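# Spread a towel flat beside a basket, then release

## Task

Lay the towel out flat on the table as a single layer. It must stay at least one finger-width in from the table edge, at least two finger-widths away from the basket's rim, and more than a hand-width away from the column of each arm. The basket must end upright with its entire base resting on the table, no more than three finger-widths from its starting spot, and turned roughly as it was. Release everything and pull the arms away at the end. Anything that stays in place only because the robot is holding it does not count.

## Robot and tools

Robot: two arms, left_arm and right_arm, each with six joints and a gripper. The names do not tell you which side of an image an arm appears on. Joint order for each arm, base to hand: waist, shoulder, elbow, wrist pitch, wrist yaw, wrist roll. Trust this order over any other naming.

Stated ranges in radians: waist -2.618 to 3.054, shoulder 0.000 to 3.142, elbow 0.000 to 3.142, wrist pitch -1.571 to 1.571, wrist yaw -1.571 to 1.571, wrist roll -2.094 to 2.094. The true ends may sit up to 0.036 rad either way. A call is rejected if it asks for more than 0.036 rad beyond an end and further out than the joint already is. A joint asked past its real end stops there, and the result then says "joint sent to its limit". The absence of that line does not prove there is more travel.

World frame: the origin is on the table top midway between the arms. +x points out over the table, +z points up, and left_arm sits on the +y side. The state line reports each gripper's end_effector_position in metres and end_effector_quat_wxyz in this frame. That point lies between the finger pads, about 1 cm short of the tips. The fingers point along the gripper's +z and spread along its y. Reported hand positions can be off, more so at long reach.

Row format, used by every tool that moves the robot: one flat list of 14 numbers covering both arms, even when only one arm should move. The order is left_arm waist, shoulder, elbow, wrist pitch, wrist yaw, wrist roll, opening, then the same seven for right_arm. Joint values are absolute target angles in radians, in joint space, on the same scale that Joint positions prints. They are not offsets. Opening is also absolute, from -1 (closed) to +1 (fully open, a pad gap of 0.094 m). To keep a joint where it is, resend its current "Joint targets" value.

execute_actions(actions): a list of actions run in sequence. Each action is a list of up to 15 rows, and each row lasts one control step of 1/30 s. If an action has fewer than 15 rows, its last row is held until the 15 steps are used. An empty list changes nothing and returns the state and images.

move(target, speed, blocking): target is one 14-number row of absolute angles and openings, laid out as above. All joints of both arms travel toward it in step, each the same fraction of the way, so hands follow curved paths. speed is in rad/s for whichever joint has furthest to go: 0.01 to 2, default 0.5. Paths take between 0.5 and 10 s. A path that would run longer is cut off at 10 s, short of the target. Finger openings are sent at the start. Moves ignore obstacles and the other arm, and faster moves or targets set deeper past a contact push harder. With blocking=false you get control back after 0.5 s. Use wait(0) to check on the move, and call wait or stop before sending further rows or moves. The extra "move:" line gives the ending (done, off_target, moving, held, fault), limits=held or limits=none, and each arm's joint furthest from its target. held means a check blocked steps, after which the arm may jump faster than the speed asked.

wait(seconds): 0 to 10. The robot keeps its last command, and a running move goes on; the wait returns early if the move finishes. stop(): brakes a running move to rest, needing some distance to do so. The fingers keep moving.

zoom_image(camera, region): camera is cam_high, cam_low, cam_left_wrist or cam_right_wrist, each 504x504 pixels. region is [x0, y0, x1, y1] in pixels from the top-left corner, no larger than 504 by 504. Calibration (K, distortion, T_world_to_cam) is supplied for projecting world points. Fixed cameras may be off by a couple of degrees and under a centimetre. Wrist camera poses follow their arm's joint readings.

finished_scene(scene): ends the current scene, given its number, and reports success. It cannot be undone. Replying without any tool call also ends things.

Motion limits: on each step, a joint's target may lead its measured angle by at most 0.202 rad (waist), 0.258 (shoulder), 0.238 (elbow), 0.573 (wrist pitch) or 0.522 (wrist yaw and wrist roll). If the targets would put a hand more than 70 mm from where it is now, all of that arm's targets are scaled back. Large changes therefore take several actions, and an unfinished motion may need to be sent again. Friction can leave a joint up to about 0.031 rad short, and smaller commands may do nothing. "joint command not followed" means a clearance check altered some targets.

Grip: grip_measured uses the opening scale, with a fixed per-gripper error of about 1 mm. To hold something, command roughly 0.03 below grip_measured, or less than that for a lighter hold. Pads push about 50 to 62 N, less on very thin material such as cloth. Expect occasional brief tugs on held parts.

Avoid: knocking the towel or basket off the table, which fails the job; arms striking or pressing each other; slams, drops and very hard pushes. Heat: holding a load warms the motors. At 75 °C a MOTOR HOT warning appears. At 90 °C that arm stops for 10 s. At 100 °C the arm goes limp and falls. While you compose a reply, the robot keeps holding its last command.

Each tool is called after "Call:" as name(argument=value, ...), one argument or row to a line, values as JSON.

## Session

Call:
execute_actions(
  actions=[],
)

Scene clock: 0.00 s.
left_arm: end_effector_position=(+0.4434, +0.0802, +0.3617) grip_measured=+1.000 end_effector_quat_wxyz=(+0.401, +0.214, +0.779, -0.432) | right_arm: end_effector_position=(+0.2342, -0.6011, +0.1979) grip_measured=+1.000 end_effector_quat_wxyz=(+0.636, +0.727, +0.226, -0.131)
Joint names: [waist, shoulder, elbow, wrist pitch, wrist yaw, wrist roll]
Joint positions: left_arm=[-0.082  1.824  1.905 -0.567  0.86  -0.175  0.094] | right_arm=[-0.458  1.242  0.532  0.376  1.068  1.361  0.094]
Joint velocities: left_arm=[-0.002  0.022 -0.012  0.007  0.007 -0.051  0.   ] | right_arm=[-0.007 -0.012 -0.007  0.022 -0.022 -0.095  0.   ]
Joint targets: left_arm=[-0.082 1.824 1.905 -0.567 0.860 -0.175] | right_arm=[-0.458 1.242 0.532 0.376 1.068 1.361]
camera_calibration (this result's frames):
cam_left_wrist: T_world_to_cam=[[-0.600468, -0.519318, 0.608068, 0.0967135], [-0.7912, 0.275595, -0.54594, 0.575397], [0.115936, -0.808923, -0.57637, 0.35219], [0, 0, 0, 1]] pos_world=[0.472496, 0.176543, 0.458316]
cam_right_wrist: T_world_to_cam=[[-0.216281, 0.166763, -0.961984, 0.339779], [0.644559, 0.764454, -0.0123941, 0.315658], [0.733325, -0.622736, -0.272825, -0.38029], [0, 0, 0, 1]] pos_world=[0.148903, -0.534789, 0.227022]

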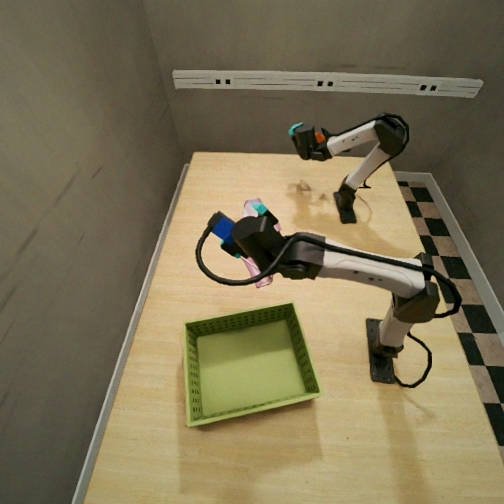

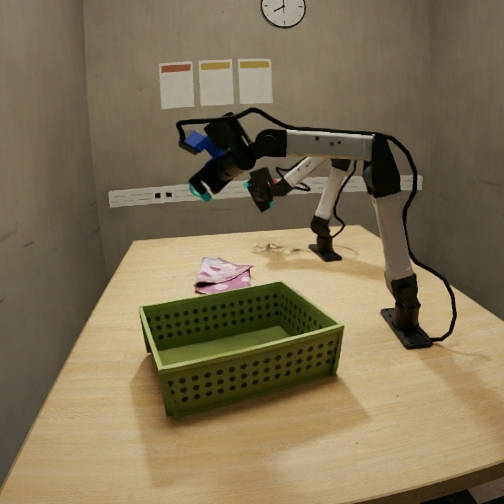

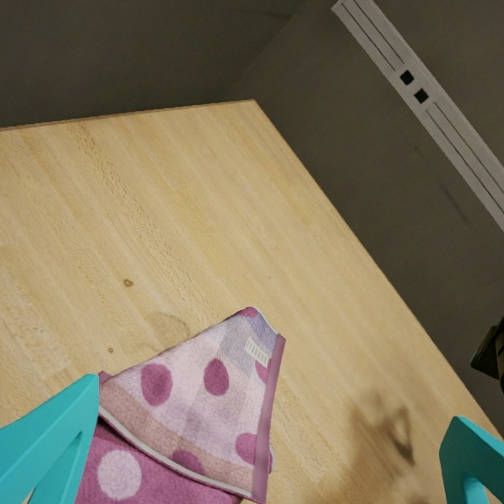

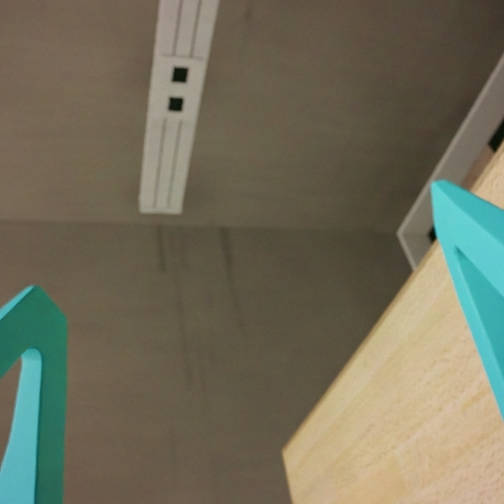

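Call:
move(
  target=[-0.4,1.0,1.1,-1.5,0,0,1,-0.3,1.1,1.1,-1.5,0,0,1],
  speed=1.2,
)

Call:
zoom_image(
  camera="cam_high",
  region=[190,180,330,320],
)

Call:
zoom_image(
  camera="cam_low",
  region=[170,240,280,310],
)

Scene clock: 3.33 s.
left_arm: end_effector_position=(+0.1273, +0.2154, +0.1811) grip_measured=+1.000 end_effector_quat_wxyz=(+0.087, +0.234, +0.968, -0.025) | right_arm: end_effector_position=(+0.1610, -0.3855, +0.1566) grip_measured=+1.000 end_effector_quat_wxyz=(+0.022, +0.119, +0.993, -0.007)
Joint names: [waist, shoulder, elbow, wrist pitch, wrist yaw, wrist roll]
Joint positions: left_arm=[-0.39   1.018  1.12  -1.491  0.007 -0.005  0.094] | right_arm=[-0.308  1.114  1.081 -1.493  0.01   0.007  0.094]
Joint velocities: left_arm=[-0.007 -0.007  0.002  0.007 -0.007 -0.022  0.   ] | right_arm=[-0.012 -0.012 -0.022 -0.022  0.022 -0.037  0.   ]
Joint targets: left_arm=[-0.400 1.000 1.100 -1.500 0.000 -0.000] | right_arm=[-0.300 1.100 1.100 -1.500 -0.000 -0.000]
move: done; limits=none; left_arm: farthest joint: the elbow, 0.020 radians from its target (0.805 radians at the start); right_arm: farthest joint: the elbow, 0.019 radians from its target (0.568 radians at the start)
camera_calibration (this result's frames):
cam_left_wrist: T_world_to_cam=[[-0.340551, -0.939269, 0.0424102, 0.246786], [-0.907912, 0.340235, 0.244818, 0.0471466], [-0.24438, 0.0448682, -0.968641, 0.327082], [0, 0, 0, 1]] pos_world=[0.20678, 0.201082, 0.294816]
cam_right_wrist: T_world_to_cam=[[-0.517032, -0.855482, 0.0287771, -0.252543], [-0.638171, 0.407665, 0.653106, 0.162166], [-0.570452, 0.319312, -0.75672, 0.445217], [0, 0, 0, 1]] pos_world=[0.226892, -0.424318, 0.23826]

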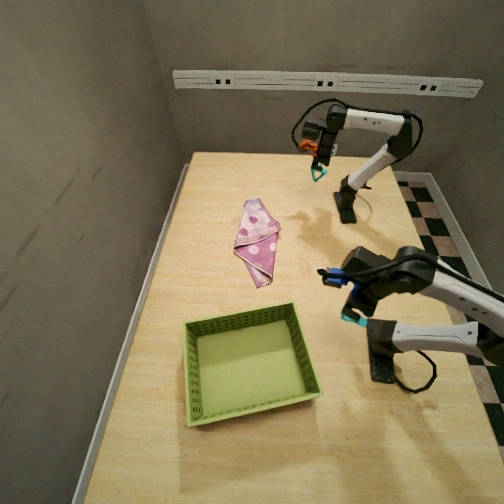

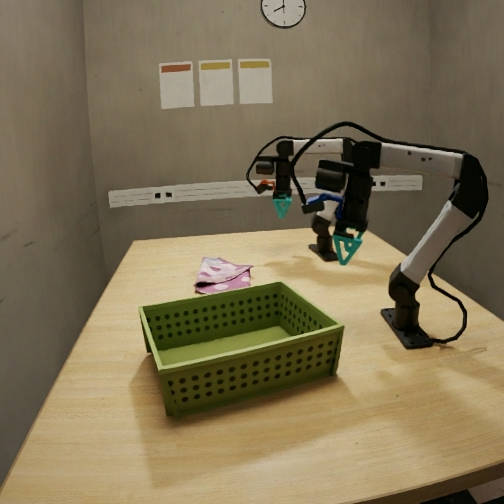

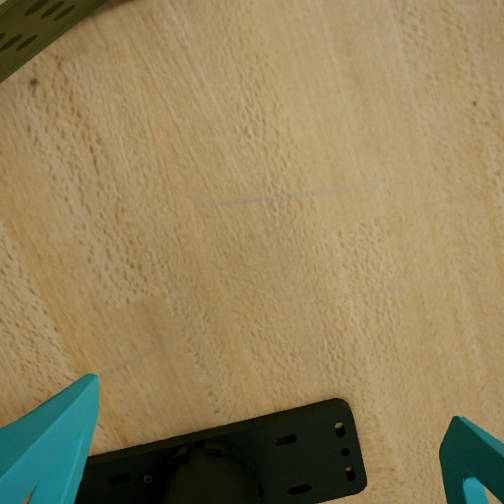

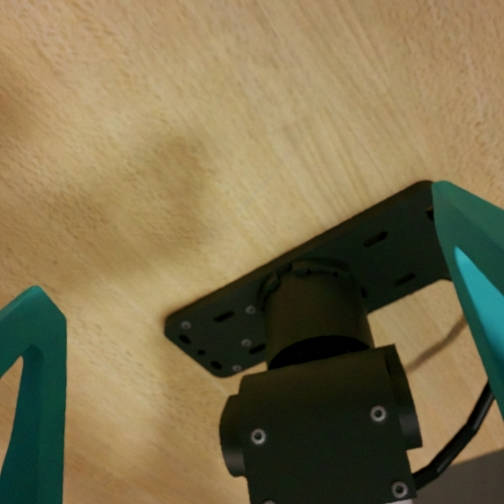

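Region (190, 180, 330, 320) of cam_high's 504x504 image, scaled by 3.600, with more detail than that image has.

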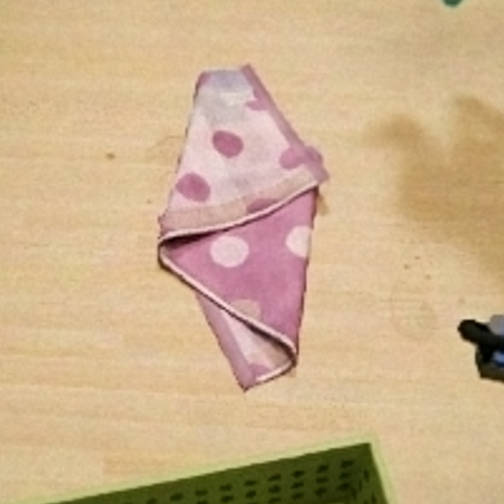

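Region (170, 240, 280, 310) of cam_low's 504x504 image, scaled by 4.582, with more detail than that image has; it fills the top 321 rows of this view, and the rest is white.

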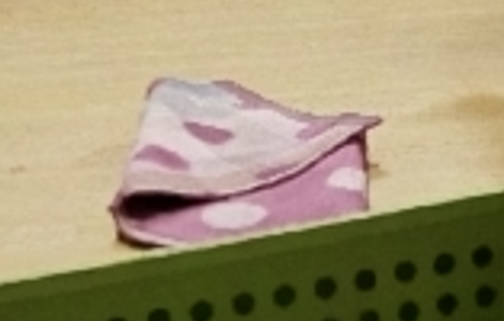

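Call:
move(
  target=[-0.68,1.75,1.6,-1.4,0,1.23,0.2,0.2,1.5,1.25,-1.3,0,0.744,0.3],
  speed=1.2,
)

Call:
move(
  target=[-0.425,2.314,2.01,-1.248,0,1.23,0.2,0.37,1.87,1.32,-1.012,0,0.744,0.3],
  speed=0.6,
)

Scene clock: 7.17 s.
left_arm: end_effector_position=(+0.2107, +0.0730, +0.1467) grip_measured=+0.202 end_effector_quat_wxyz=(+0.001, +0.838, +0.546, -0.003) | right_arm: end_effector_position=(+0.2463, -0.2811, +0.1260) grip_measured=+0.301 end_effector_quat_wxyz=(+0.002, +0.232, +0.973, -0.003)
Joint names: [waist, shoulder, elbow, wrist pitch, wrist yaw, wrist roll]
Joint positions: left_arm=[-0.672  1.74   1.574 -1.405  0.007  1.224  0.056] | right_arm=[ 0.193  1.489  1.23  -1.311  0.006  0.737  0.061]
Joint velocities: left_arm=[-0.017 -0.007 -0.002 -0.022  0.037  0.022 -0.   ] | right_arm=[-0.012  0.002 -0.002 -0.007 -0.022 -0.037 -0.001]
Joint targets: left_arm=[-0.680 1.750 1.600 -1.400 -0.000 1.230] | right_arm=[0.200 1.500 1.250 -1.300 0.000 0.744]
move: off_target (left_arm); limits=none; left_arm: farthest joint: the elbow, 0.026 radians from its target (0.480 radians at the start); right_arm: farthest joint: the elbow, 0.020 radians from its target (0.169 radians at the start)
camera_calibration (this result's frames):
cam_left_wrist: T_world_to_cam=[[-0.960015, 0.279644, 0.0130974, 0.188732], [0.260407, 0.874846, 0.408452, -0.129446], [0.102763, 0.39553, -0.912686, 0.21363], [0, 0, 0, 1]] pos_world=[0.192941, -0.0240297, 0.245378]
cam_right_wrist: T_world_to_cam=[[-0.696994, -0.716174, 0.0359815, -0.0356361], [-0.506015, 0.526777, 0.682975, 0.191294], [-0.508083, 0.457822, -0.729555, 0.457501], [0, 0, 0, 1]] pos_world=[0.304408, -0.335745, 0.204405]

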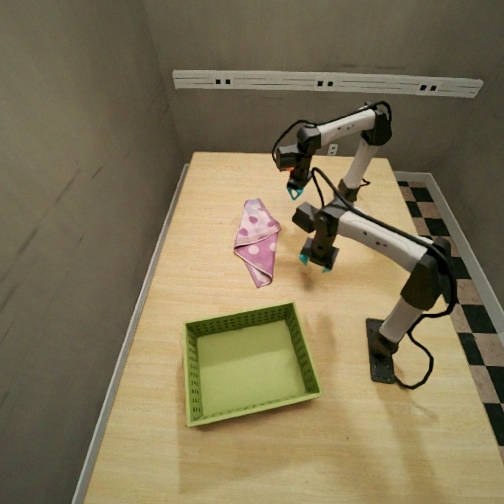

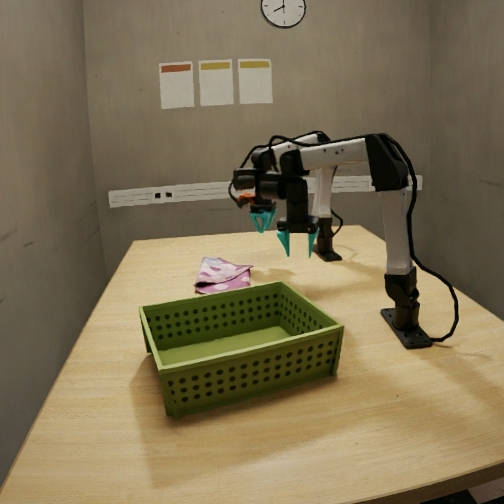

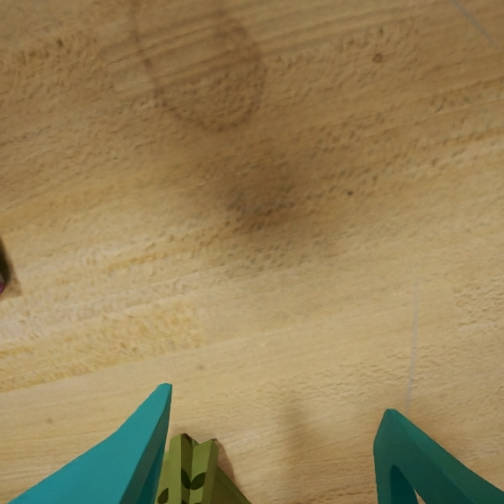

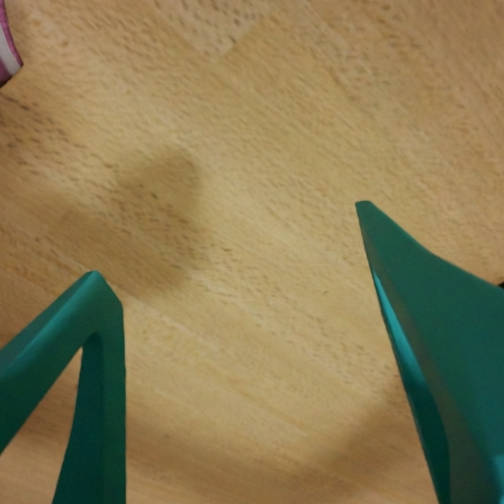

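Scene clock: 8.77 s.
left_arm: end_effector_position=(+0.3692, +0.0719, +0.0396) grip_measured=+0.202 end_effector_quat_wxyz=(-0.007, +0.764, +0.645, -0.006) | right_arm: end_effector_position=(+0.3038, -0.2065, +0.0395) grip_measured=+0.301 end_effector_quat_wxyz=(-0.006, +0.148, +0.989, -0.008)
Joint names: [waist, shoulder, elbow, wrist pitch, wrist yaw, wrist roll]
Joint positions: left_arm=[-0.426  2.31   1.978 -1.256  0.006  1.225  0.056] | right_arm=[ 0.364  1.865  1.298 -1.023  0.006  0.738  0.061]
Joint velocities: left_arm=[-0.002 -0.007  0.002 -0.051  0.007 -0.095 -0.   ] | right_arm=[ 0.002 -0.012  0.012  0.022 -0.007 -0.022 -0.001]
Joint targets: left_arm=[-0.425 2.314 2.010 -1.248 0.000 1.230] | right_arm=[0.370 1.870 1.320 -1.012 -0.000 0.744]
move: off_target (left_arm, right_arm); limits=none; left_arm: farthest joint: the elbow, 0.032 radians from its target (0.436 radians at the start); right_arm: farthest joint: the elbow, 0.022 radians from its target (0.090 radians at the start)
camera_calibration (this result's frames):
cam_left_wrist: T_world_to_cam=[[-0.998873, 0.037568, 0.0289997, 0.373733], [0.0462418, 0.907915, 0.416596, -0.0496858], [-0.0106785, 0.417468, -0.908629, 0.140128], [0, 0, 0, 1]] pos_world=[0.377105, -0.0274288, 0.137185]
cam_right_wrist: T_world_to_cam=[[-0.564257, -0.823924, 0.0525642, -0.00233223], [-0.576045, 0.43851, 0.689841, 0.242943], [-0.591427, 0.358969, -0.72205, 0.394063], [0, 0, 0, 1]] pos_world=[0.371689, -0.249911, 0.117064]

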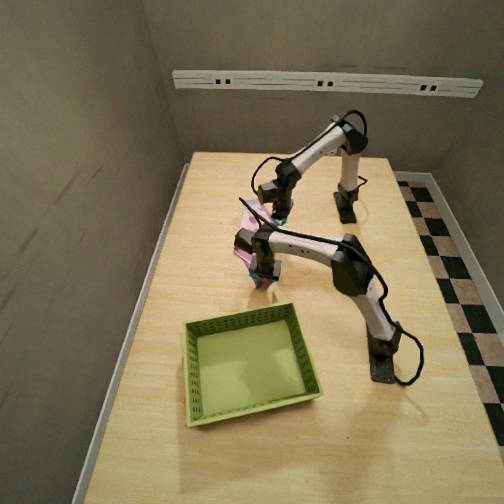

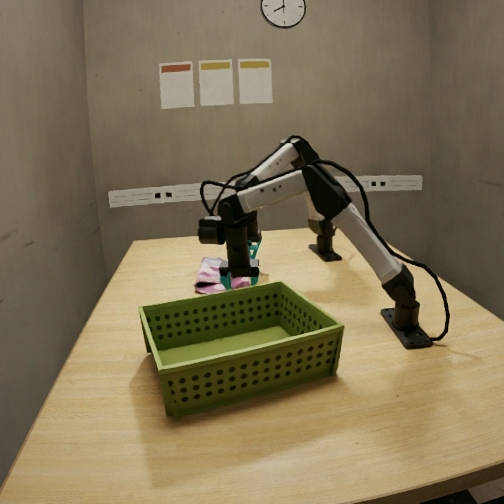

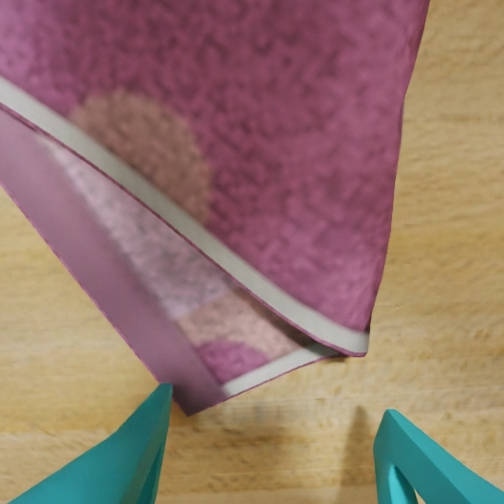

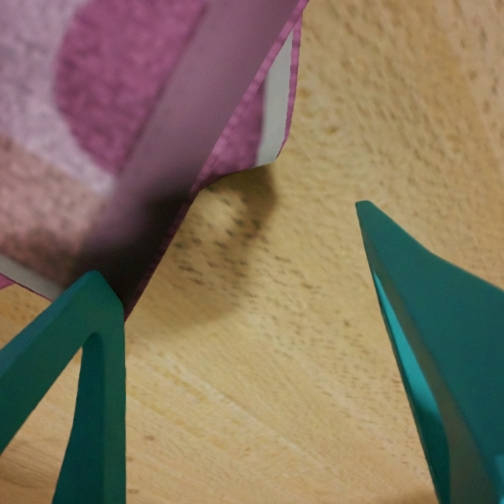

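Call:
move(
  target=[-0.388,2.415,2.125,-1.26,0,1.2,-0.1,0.447,1.91,1.39,-1.03,0,0.82,0.1],
  speed=0.2,
)

Call:
zoom_image(
  camera="cam_low",
  region=[190,220,290,300],
)

Scene clock: 10.87 s.
left_arm: end_effector_position=(+0.3972, +0.0720, +0.0302) grip_measured=-0.098 end_effector_quat_wxyz=(+0.006, +0.748, +0.663, -0.001) | right_arm: end_effector_position=(+0.3102, -0.1737, +0.0465) grip_measured=+0.101 end_effector_quat_wxyz=(+0.009, +0.147, +0.989, +0.004)
Joint names: [waist, shoulder, elbow, wrist pitch, wrist yaw, wrist roll]
Joint positions: left_arm=[-0.396  2.401  2.099 -1.258  0.006  1.205  0.042] | right_arm=[ 0.441  1.897  1.371 -1.025  0.006  0.813  0.052]
Joint velocities: left_arm=[ 0.007 -0.017 -0.012  0.037  0.066  0.022 -0.001] | right_arm=[-0.002 -0.017 -0.002 -0.022 -0.007  0.037 -0.   ]
Joint targets: left_arm=[-0.388 2.415 2.125 -1.260 -0.000 1.200] | right_arm=[0.447 1.910 1.390 -1.030 -0.000 0.820]
move: off_target (left_arm); limits=none; left_arm: farthest joint: the elbow, 0.026 radians from its target (0.147 radians at the start); right_arm: farthest joint: the elbow, 0.019 radians from its target (0.092 radians at the start)
camera_calibration (this result's frames):
cam_left_wrist: T_world_to_cam=[[-0.999922, -0.011783, 0.0041378, 0.406632], [-0.00909952, 0.914355, 0.404812, -0.0252113], [-0.00855332, 0.404743, -0.914391, 0.132147], [0, 0, 0, 1]] pos_world=[0.407501, -0.0256422, 0.129357]
cam_right_wrist: T_world_to_cam=[[-0.564239, -0.825417, 0.0179188, 0.0292925], [-0.600536, 0.425215, 0.677162, 0.233289], [-0.566561, 0.37132, -0.735615, 0.386218], [0, 0, 0, 1]] pos_world=[0.375442, -0.21843, 0.125609]

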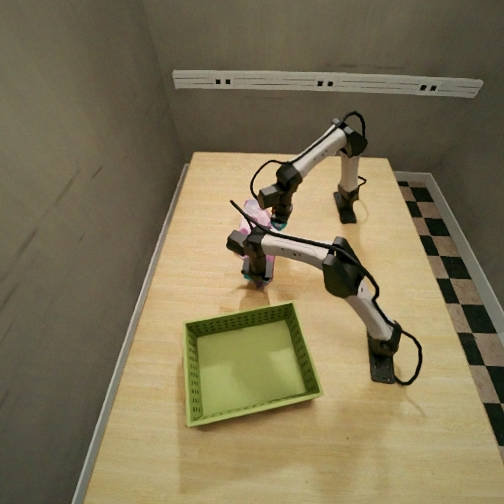

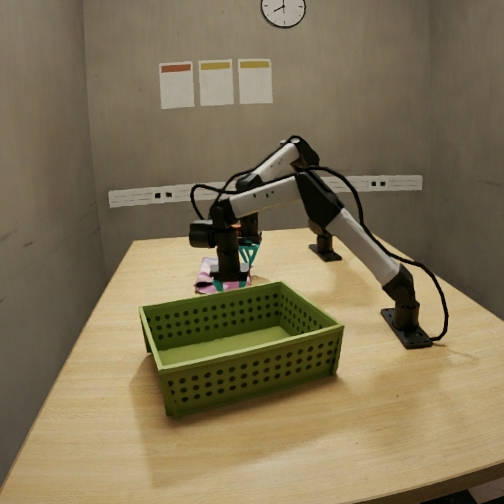

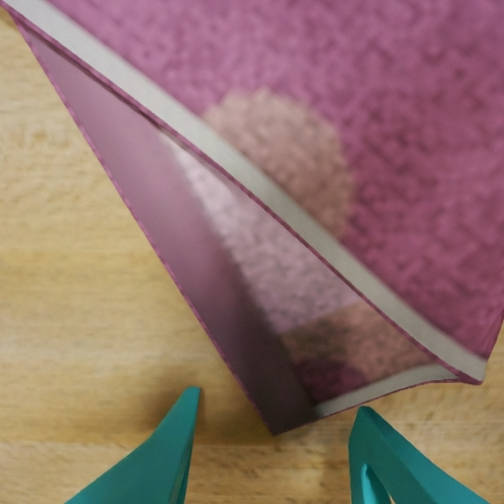

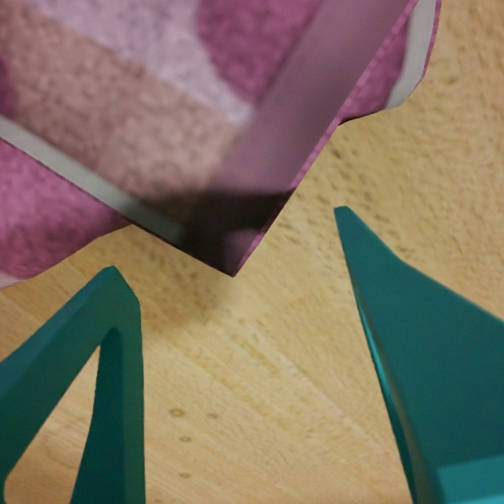

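Region (190, 220, 290, 300) of cam_low's 504x504 image, scaled by 5.040, with more detail than that image has; it fills the top 403 rows of this view, and the rest is white.

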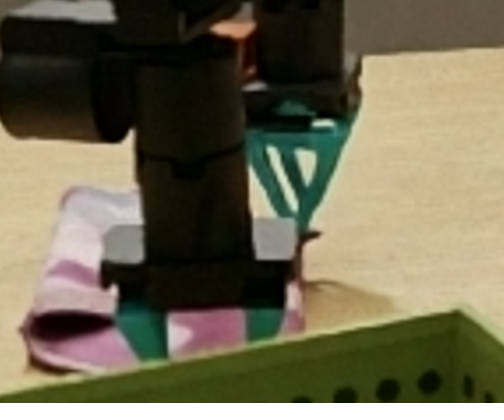

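Call:
move(
  target=[-0.375,2.40,2.09,-1.26,0,1.5,-0.1,0.447,1.945,1.38,-1.0,0,0.82,0.1],
  speed=0.3,
)

Call:
move(
  target=[-0.375,2.452,2.09,-1.23,0,1.5,-0.1,0.447,1.945,1.38,-1.0,0,0.82,-1],
  speed=0.08,
)

Scene clock: 13.27 s.
left_arm: end_effector_position=(+0.3999, +0.0772, +0.0302) grip_measured=-0.098 end_effector_quat_wxyz=(+0.006, +0.833, +0.554, +0.000) | right_arm: end_effector_position=(+0.3108, -0.1734, +0.0345) grip_measured=+0.101 end_effector_quat_wxyz=(+0.000, +0.148, +0.989, -0.003)
Joint names: [waist, shoulder, elbow, wrist pitch, wrist yaw, wrist roll]
Joint positions: left_arm=[-0.384  2.401  2.099 -1.258  0.006  1.495  0.042] | right_arm=[ 0.441  1.933  1.371 -1.011  0.006  0.814  0.052]
Joint velocities: left_arm=[-0.002  0.002 -0.002 -0.022 -0.066  0.022  0.001] | right_arm=[ 0.017  0.002 -0.017 -0.007 -0.007  0.11  -0.   ]
Joint targets: left_arm=[-0.375 2.400 2.090 -1.260 0.000 1.500] | right_arm=[0.447 1.945 1.380 -1.000 0.000 0.820]
move: done; limits=none; left_arm: farthest joint: the waist, 0.009 radians from its target (0.021 radians at the start); right_arm: farthest joint: the shoulder, 0.012 radians from its target (0.048 radians at the start)
camera_calibration (this result's frames):
cam_left_wrist: T_world_to_cam=[[-0.965055, 0.262044, 0.00151125, 0.374429], [0.239961, 0.88138, 0.406926, -0.127088], [0.105301, 0.393069, -0.91346, 0.0853957], [0, 0, 0, 1]] pos_world=[0.382848, -0.0196701, 0.129155]
cam_right_wrist: T_world_to_cam=[[-0.564308, -0.824667, 0.0384818, 0.0295222], [-0.586671, 0.433373, 0.684108, 0.238477], [-0.580839, 0.363471, -0.728364, 0.380416], [0, 0, 0, 1]] pos_world=[0.377528, -0.217274, 0.112801]

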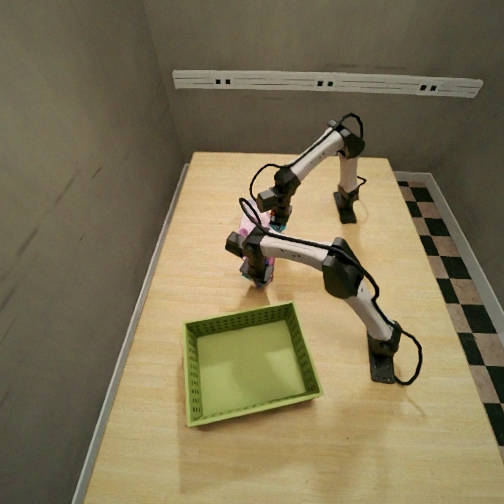

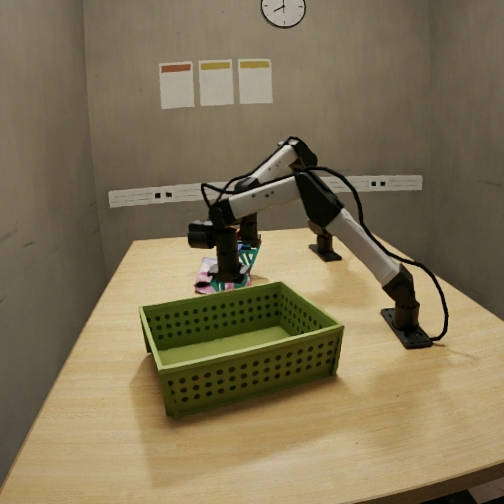

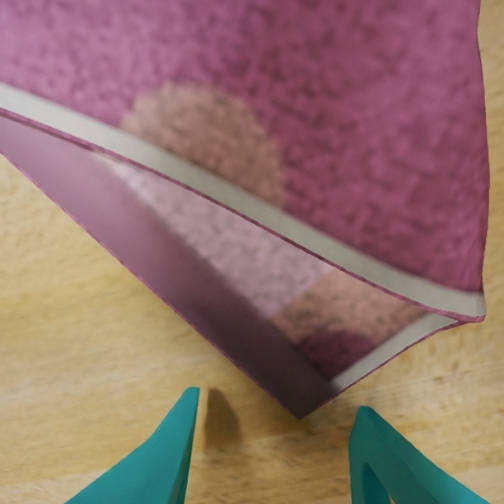

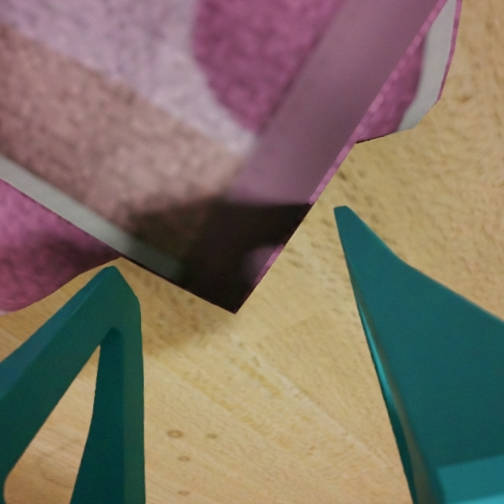

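Scene clock: 14.20 s.
left_arm: end_effector_position=(+0.4001, +0.0771, +0.0129) grip_measured=-0.098 end_effector_quat_wxyz=(-0.004, +0.833, +0.554, -0.006) | right_arm: end_effector_position=(+0.3108, -0.1734, +0.0345) grip_measured=-0.992 end_effector_quat_wxyz=(+0.001, +0.148, +0.989, -0.003)
Joint names: [waist, shoulder, elbow, wrist pitch, wrist yaw, wrist roll]
Joint positions: left_arm=[-0.384  2.439  2.099 -1.243  0.006  1.495  0.042] | right_arm=[ 0.441  1.933  1.371 -1.011  0.006  0.814  0.   ]
Joint velocities: left_arm=[-0.007 -0.002 -0.007  0.037 -0.007 -0.037  0.001] | right_arm=[-0.012  0.022 -0.007 -0.037  0.037 -0.007  0.001]
Joint targets: left_arm=[-0.375 2.452 2.090 -1.230 -0.000 1.500] | right_arm=[0.447 1.945 1.380 -1.000 -0.000 0.820]
move: done; limits=none; left_arm: farthest joint: the shoulder, 0.013 radians from its target (0.051 radians at the start); right_arm: farthest joint: the shoulder, 0.012 radians from its target (0.012 radians at the start)
camera_calibration (this result's frames):
cam_left_wrist: T_world_to_cam=[[-0.964688, 0.262276, 0.0242748, 0.374201], [0.248768, 0.876947, 0.411191, -0.123239], [0.0865578, 0.40271, -0.911226, 0.0763212], [0, 0, 0, 1]] pos_world=[0.385039, -0.0208054, 0.111137]
cam_right_wrist: T_world_to_cam=[[-0.56432, -0.824675, 0.038139, 0.029621], [-0.586898, 0.433244, 0.683996, 0.238557], [-0.580597, 0.363609, -0.728488, 0.380399], [0, 0, 0, 1]] pos_world=[0.377583, -0.217242, 0.112815]

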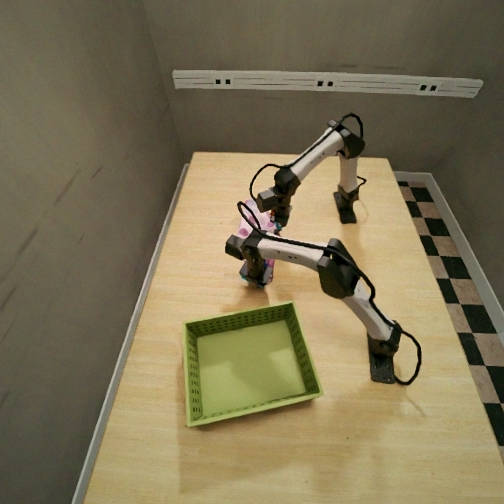

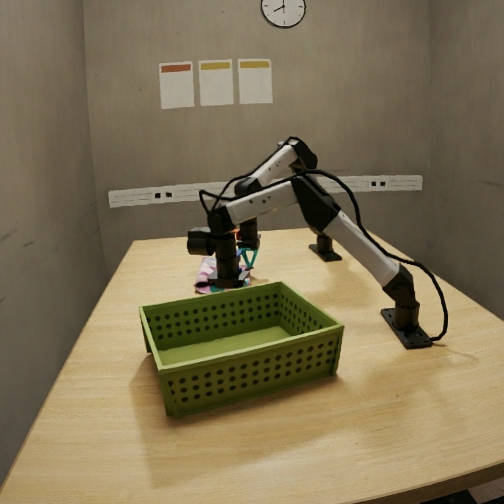

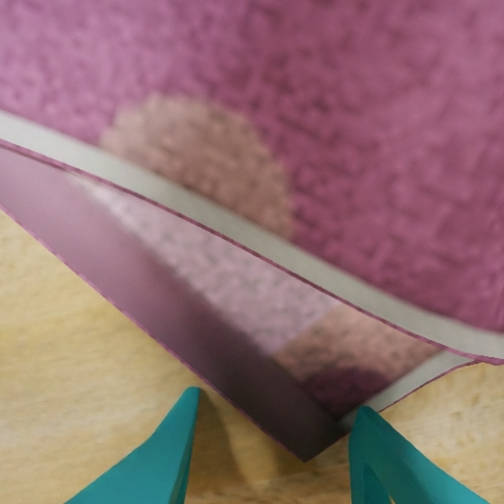

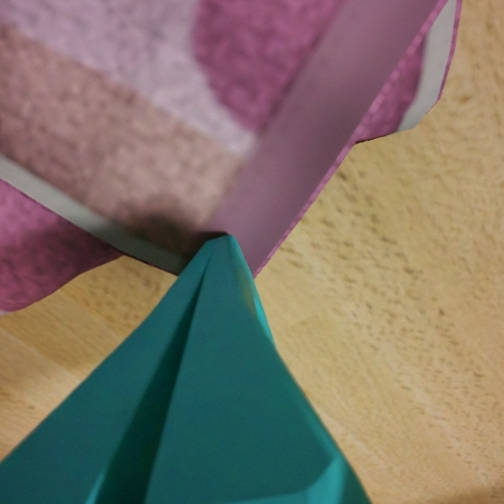

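Call:
move(
  target=[-0.375,2.455,2.09,-1.23,0,1.5,-1,0.447,1.945,1.38,-1.0,0,0.82,0.25],
)

Call:
move(
  target=[-0.375,2.455,2.09,-1.23,0,1.5,-1,0.447,1.945,1.30,-0.95,0,0.82,0.25],
  speed=0.15,
)

Call:
move(
  target=[-0.375,2.455,2.09,-1.23,0,1.5,-1,0.447,1.945,1.30,-0.95,0,0.82,-1],
)

Scene clock: 15.53 s.
left_arm: end_effector_position=(+0.4002, +0.0770, +0.0129) grip_measured=-0.989 end_effector_quat_wxyz=(-0.004, +0.833, +0.554, -0.005) | right_arm: end_effector_position=(+0.3108, -0.1734, +0.0345) grip_measured=+0.249 end_effector_quat_wxyz=(+0.001, +0.148, +0.989, -0.003)
Joint names: [waist, shoulder, elbow, wrist pitch, wrist yaw, wrist roll]
Joint positions: left_arm=[-0.384  2.439  2.099 -1.242  0.006  1.495  0.001] | right_arm=[ 0.441  1.933  1.371 -1.011  0.006  0.814  0.059]
Joint velocities: left_arm=[-0.002 -0.012 -0.002  0.022 -0.037  0.022  0.   ] | right_arm=[-0.002 -0.022  0.017 -0.007 -0.066 -0.037 -0.001]
Joint targets: left_arm=[-0.375 2.455 2.090 -1.230 0.000 1.500] | right_arm=[0.447 1.945 1.380 -1.000 -0.000 0.820]
move: done; limits=none; left_arm: farthest joint: the shoulder, 0.016 radians from its target (0.016 radians at the start); right_arm: farthest joint: the shoulder, 0.012 radians from its target (0.012 radians at the start)
camera_calibration (this result's frames):
cam_left_wrist: T_world_to_cam=[[-0.964704, 0.262284, 0.0235285, 0.3744], [0.248489, 0.87709, 0.411055, -0.123102], [0.0871766, 0.402393, -0.911307, 0.0761168], [0, 0, 0, 1]] pos_world=[0.385139, -0.0208567, 0.111158]
cam_right_wrist: T_world_to_cam=[[-0.56432, -0.824675, 0.038139, 0.029621], [-0.586898, 0.433244, 0.683996, 0.238557], [-0.580597, 0.363609, -0.728488, 0.380399], [0, 0, 0, 1]] pos_world=[0.377583, -0.217242, 0.112815]

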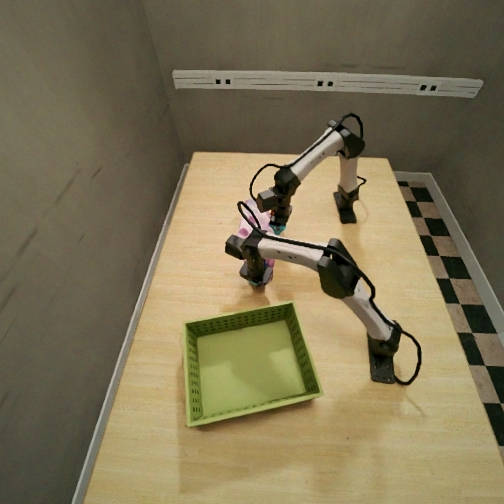

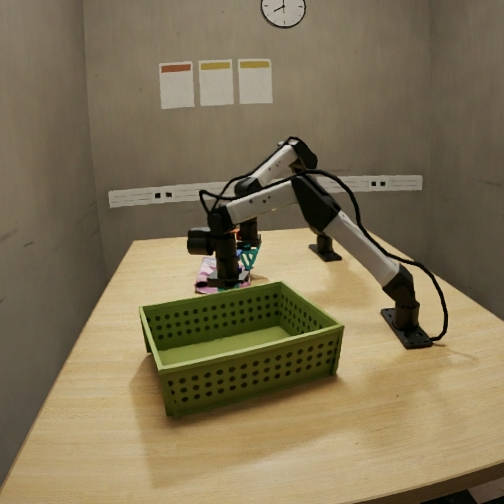

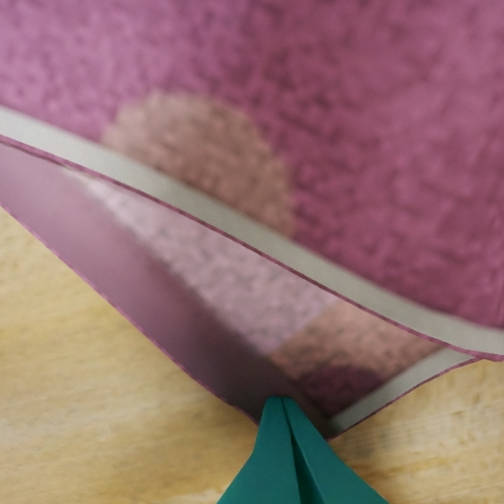

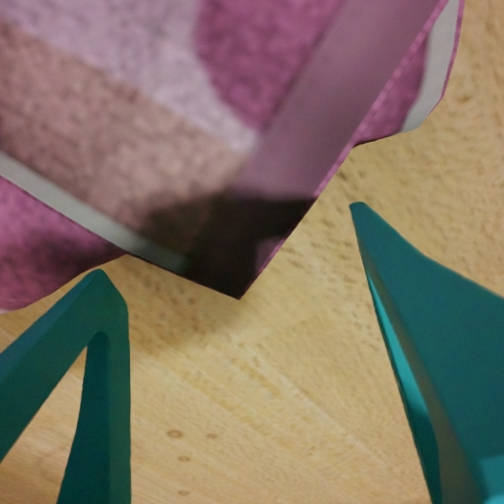

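Scene clock: 16.57 s.
left_arm: end_effector_position=(+0.4002, +0.0770, +0.0129) grip_measured=-0.989 end_effector_quat_wxyz=(-0.004, +0.833, +0.554, -0.005) | right_arm: end_effector_position=(+0.3046, -0.1769, +0.0213) grip_measured=+0.249 end_effector_quat_wxyz=(-0.003, +0.148, +0.989, -0.006)
Joint names: [waist, shoulder, elbow, wrist pitch, wrist yaw, wrist roll]
Joint positions: left_arm=[-0.384  2.439  2.099 -1.242  0.006  1.495  0.001] | right_arm=[ 0.441  1.933  1.315 -0.965  0.006  0.814  0.059]
Joint velocities: left_arm=[-0.002 -0.012 -0.012 -0.095  0.007 -0.022  0.001] | right_arm=[ 0.002 -0.002 -0.007 -0.095  0.037 -0.051  0.   ]
Joint targets: left_arm=[-0.375 2.455 2.090 -1.230 -0.000 1.500] | right_arm=[0.447 1.945 1.300 -0.950 0.000 0.820]
move: done; limits=none; left_arm: farthest joint: the shoulder, 0.016 radians from its target (0.016 radians at the start); right_arm: farthest joint: the elbow, 0.015 radians from its target (0.071 radians at the start)
camera_calibration (this result's frames):
cam_left_wrist: T_world_to_cam=[[-0.964704, 0.262284, 0.0235285, 0.3744], [0.248489, 0.87709, 0.411055, -0.123102], [0.0871766, 0.402393, -0.911307, 0.0761168], [0, 0, 0, 1]] pos_world=[0.385139, -0.0208567, 0.111158]
cam_right_wrist: T_world_to_cam=[[-0.563969, -0.824474, 0.0467061, 0.0234291], [-0.581218, 0.436479, 0.686783, 0.244233], [-0.586621, 0.360178, -0.72536, 0.369636], [0, 0, 0, 1]] pos_world=[0.372003, -0.220421, 0.0992899]

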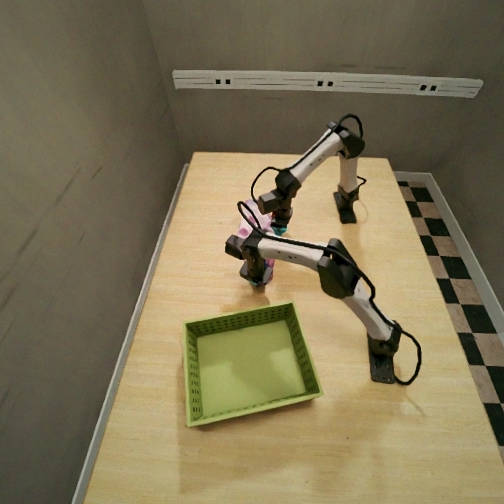

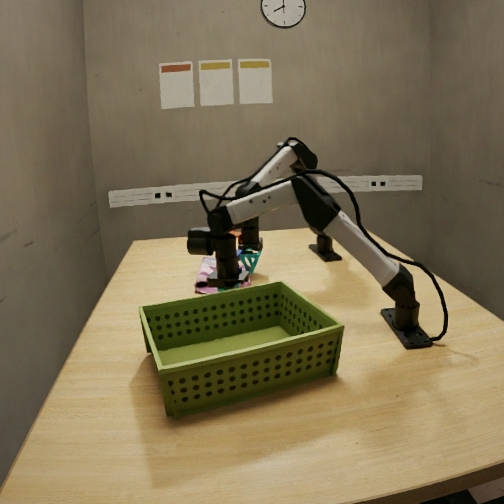

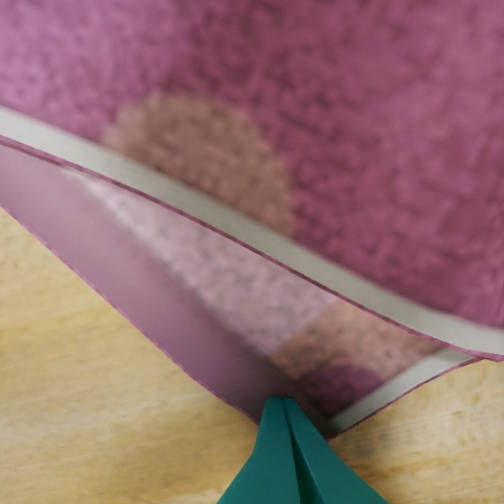

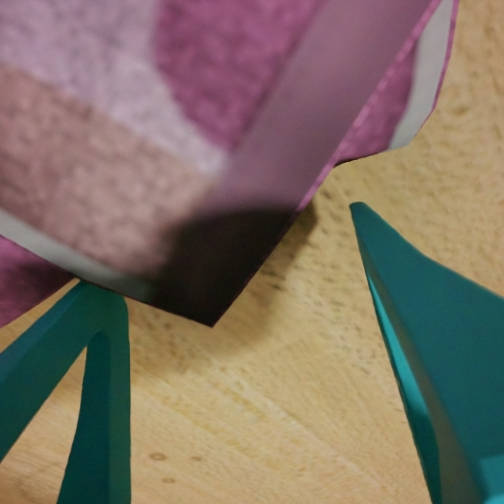

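Scene clock: 17.27 s.
left_arm: end_effector_position=(+0.4002, +0.0770, +0.0129) grip_measured=-0.989 end_effector_quat_wxyz=(-0.004, +0.833, +0.554, -0.005) | right_arm: end_effector_position=(+0.3050, -0.1767, +0.0213) grip_measured=-0.992 end_effector_quat_wxyz=(-0.002, +0.148, +0.989, -0.005)
Joint names: [waist, shoulder, elbow, wrist pitch, wrist yaw, wrist roll]
Joint positions: left_arm=[-0.384  2.439  2.099 -1.242  0.006  1.495  0.001] | right_arm=[ 0.441  1.933  1.315 -0.963  0.006  0.814  0.   ]
Joint velocities: left_arm=[-0.007 -0.007 -0.002 -0.066 -0.007 -0.022  0.   ] | right_arm=[ 0.007  0.002  0.027 -0.066  0.007  0.007  0.001]
Joint targets: left_arm=[-0.375 2.455 2.090 -1.230 0.000 1.500] | right_arm=[0.447 1.945 1.300 -0.950 0.000 0.820]
move: done; limits=none; left_arm: farthest joint: the shoulder, 0.016 radians from its target (0.016 radians at the start); right_arm: farthest joint: the elbow, 0.015 radians from its target (0.015 radians at the start)
camera_calibration (this result's frames):
cam_left_wrist: T_world_to_cam=[[-0.964704, 0.262284, 0.0235285, 0.3744], [0.248489, 0.87709, 0.411055, -0.123102], [0.0871766, 0.402393, -0.911307, 0.0761168], [0, 0, 0, 1]] pos_world=[0.385139, -0.0208567, 0.111158]
cam_right_wrist: T_world_to_cam=[[-0.564045, -0.824518, 0.044993, 0.0239025], [-0.582356, 0.435831, 0.686231, 0.244617], [-0.585419, 0.360863, -0.725991, 0.369556], [0, 0, 0, 1]] pos_world=[0.372281, -0.220262, 0.099355]

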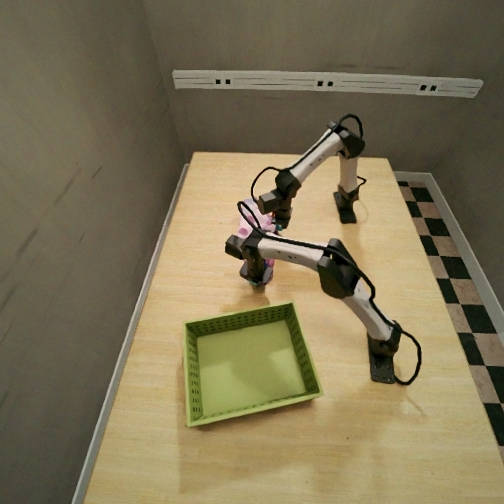

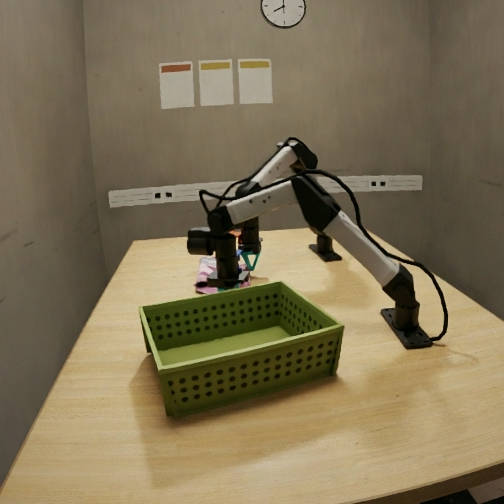

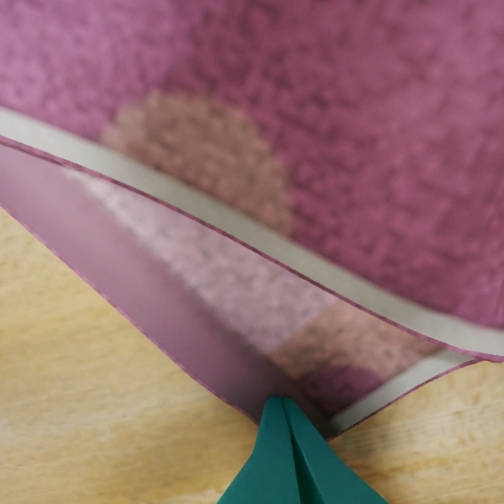

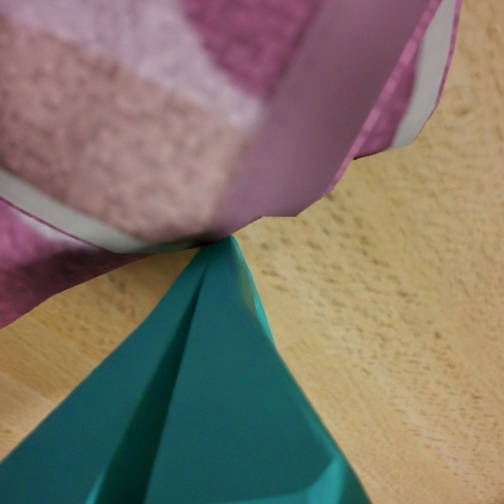

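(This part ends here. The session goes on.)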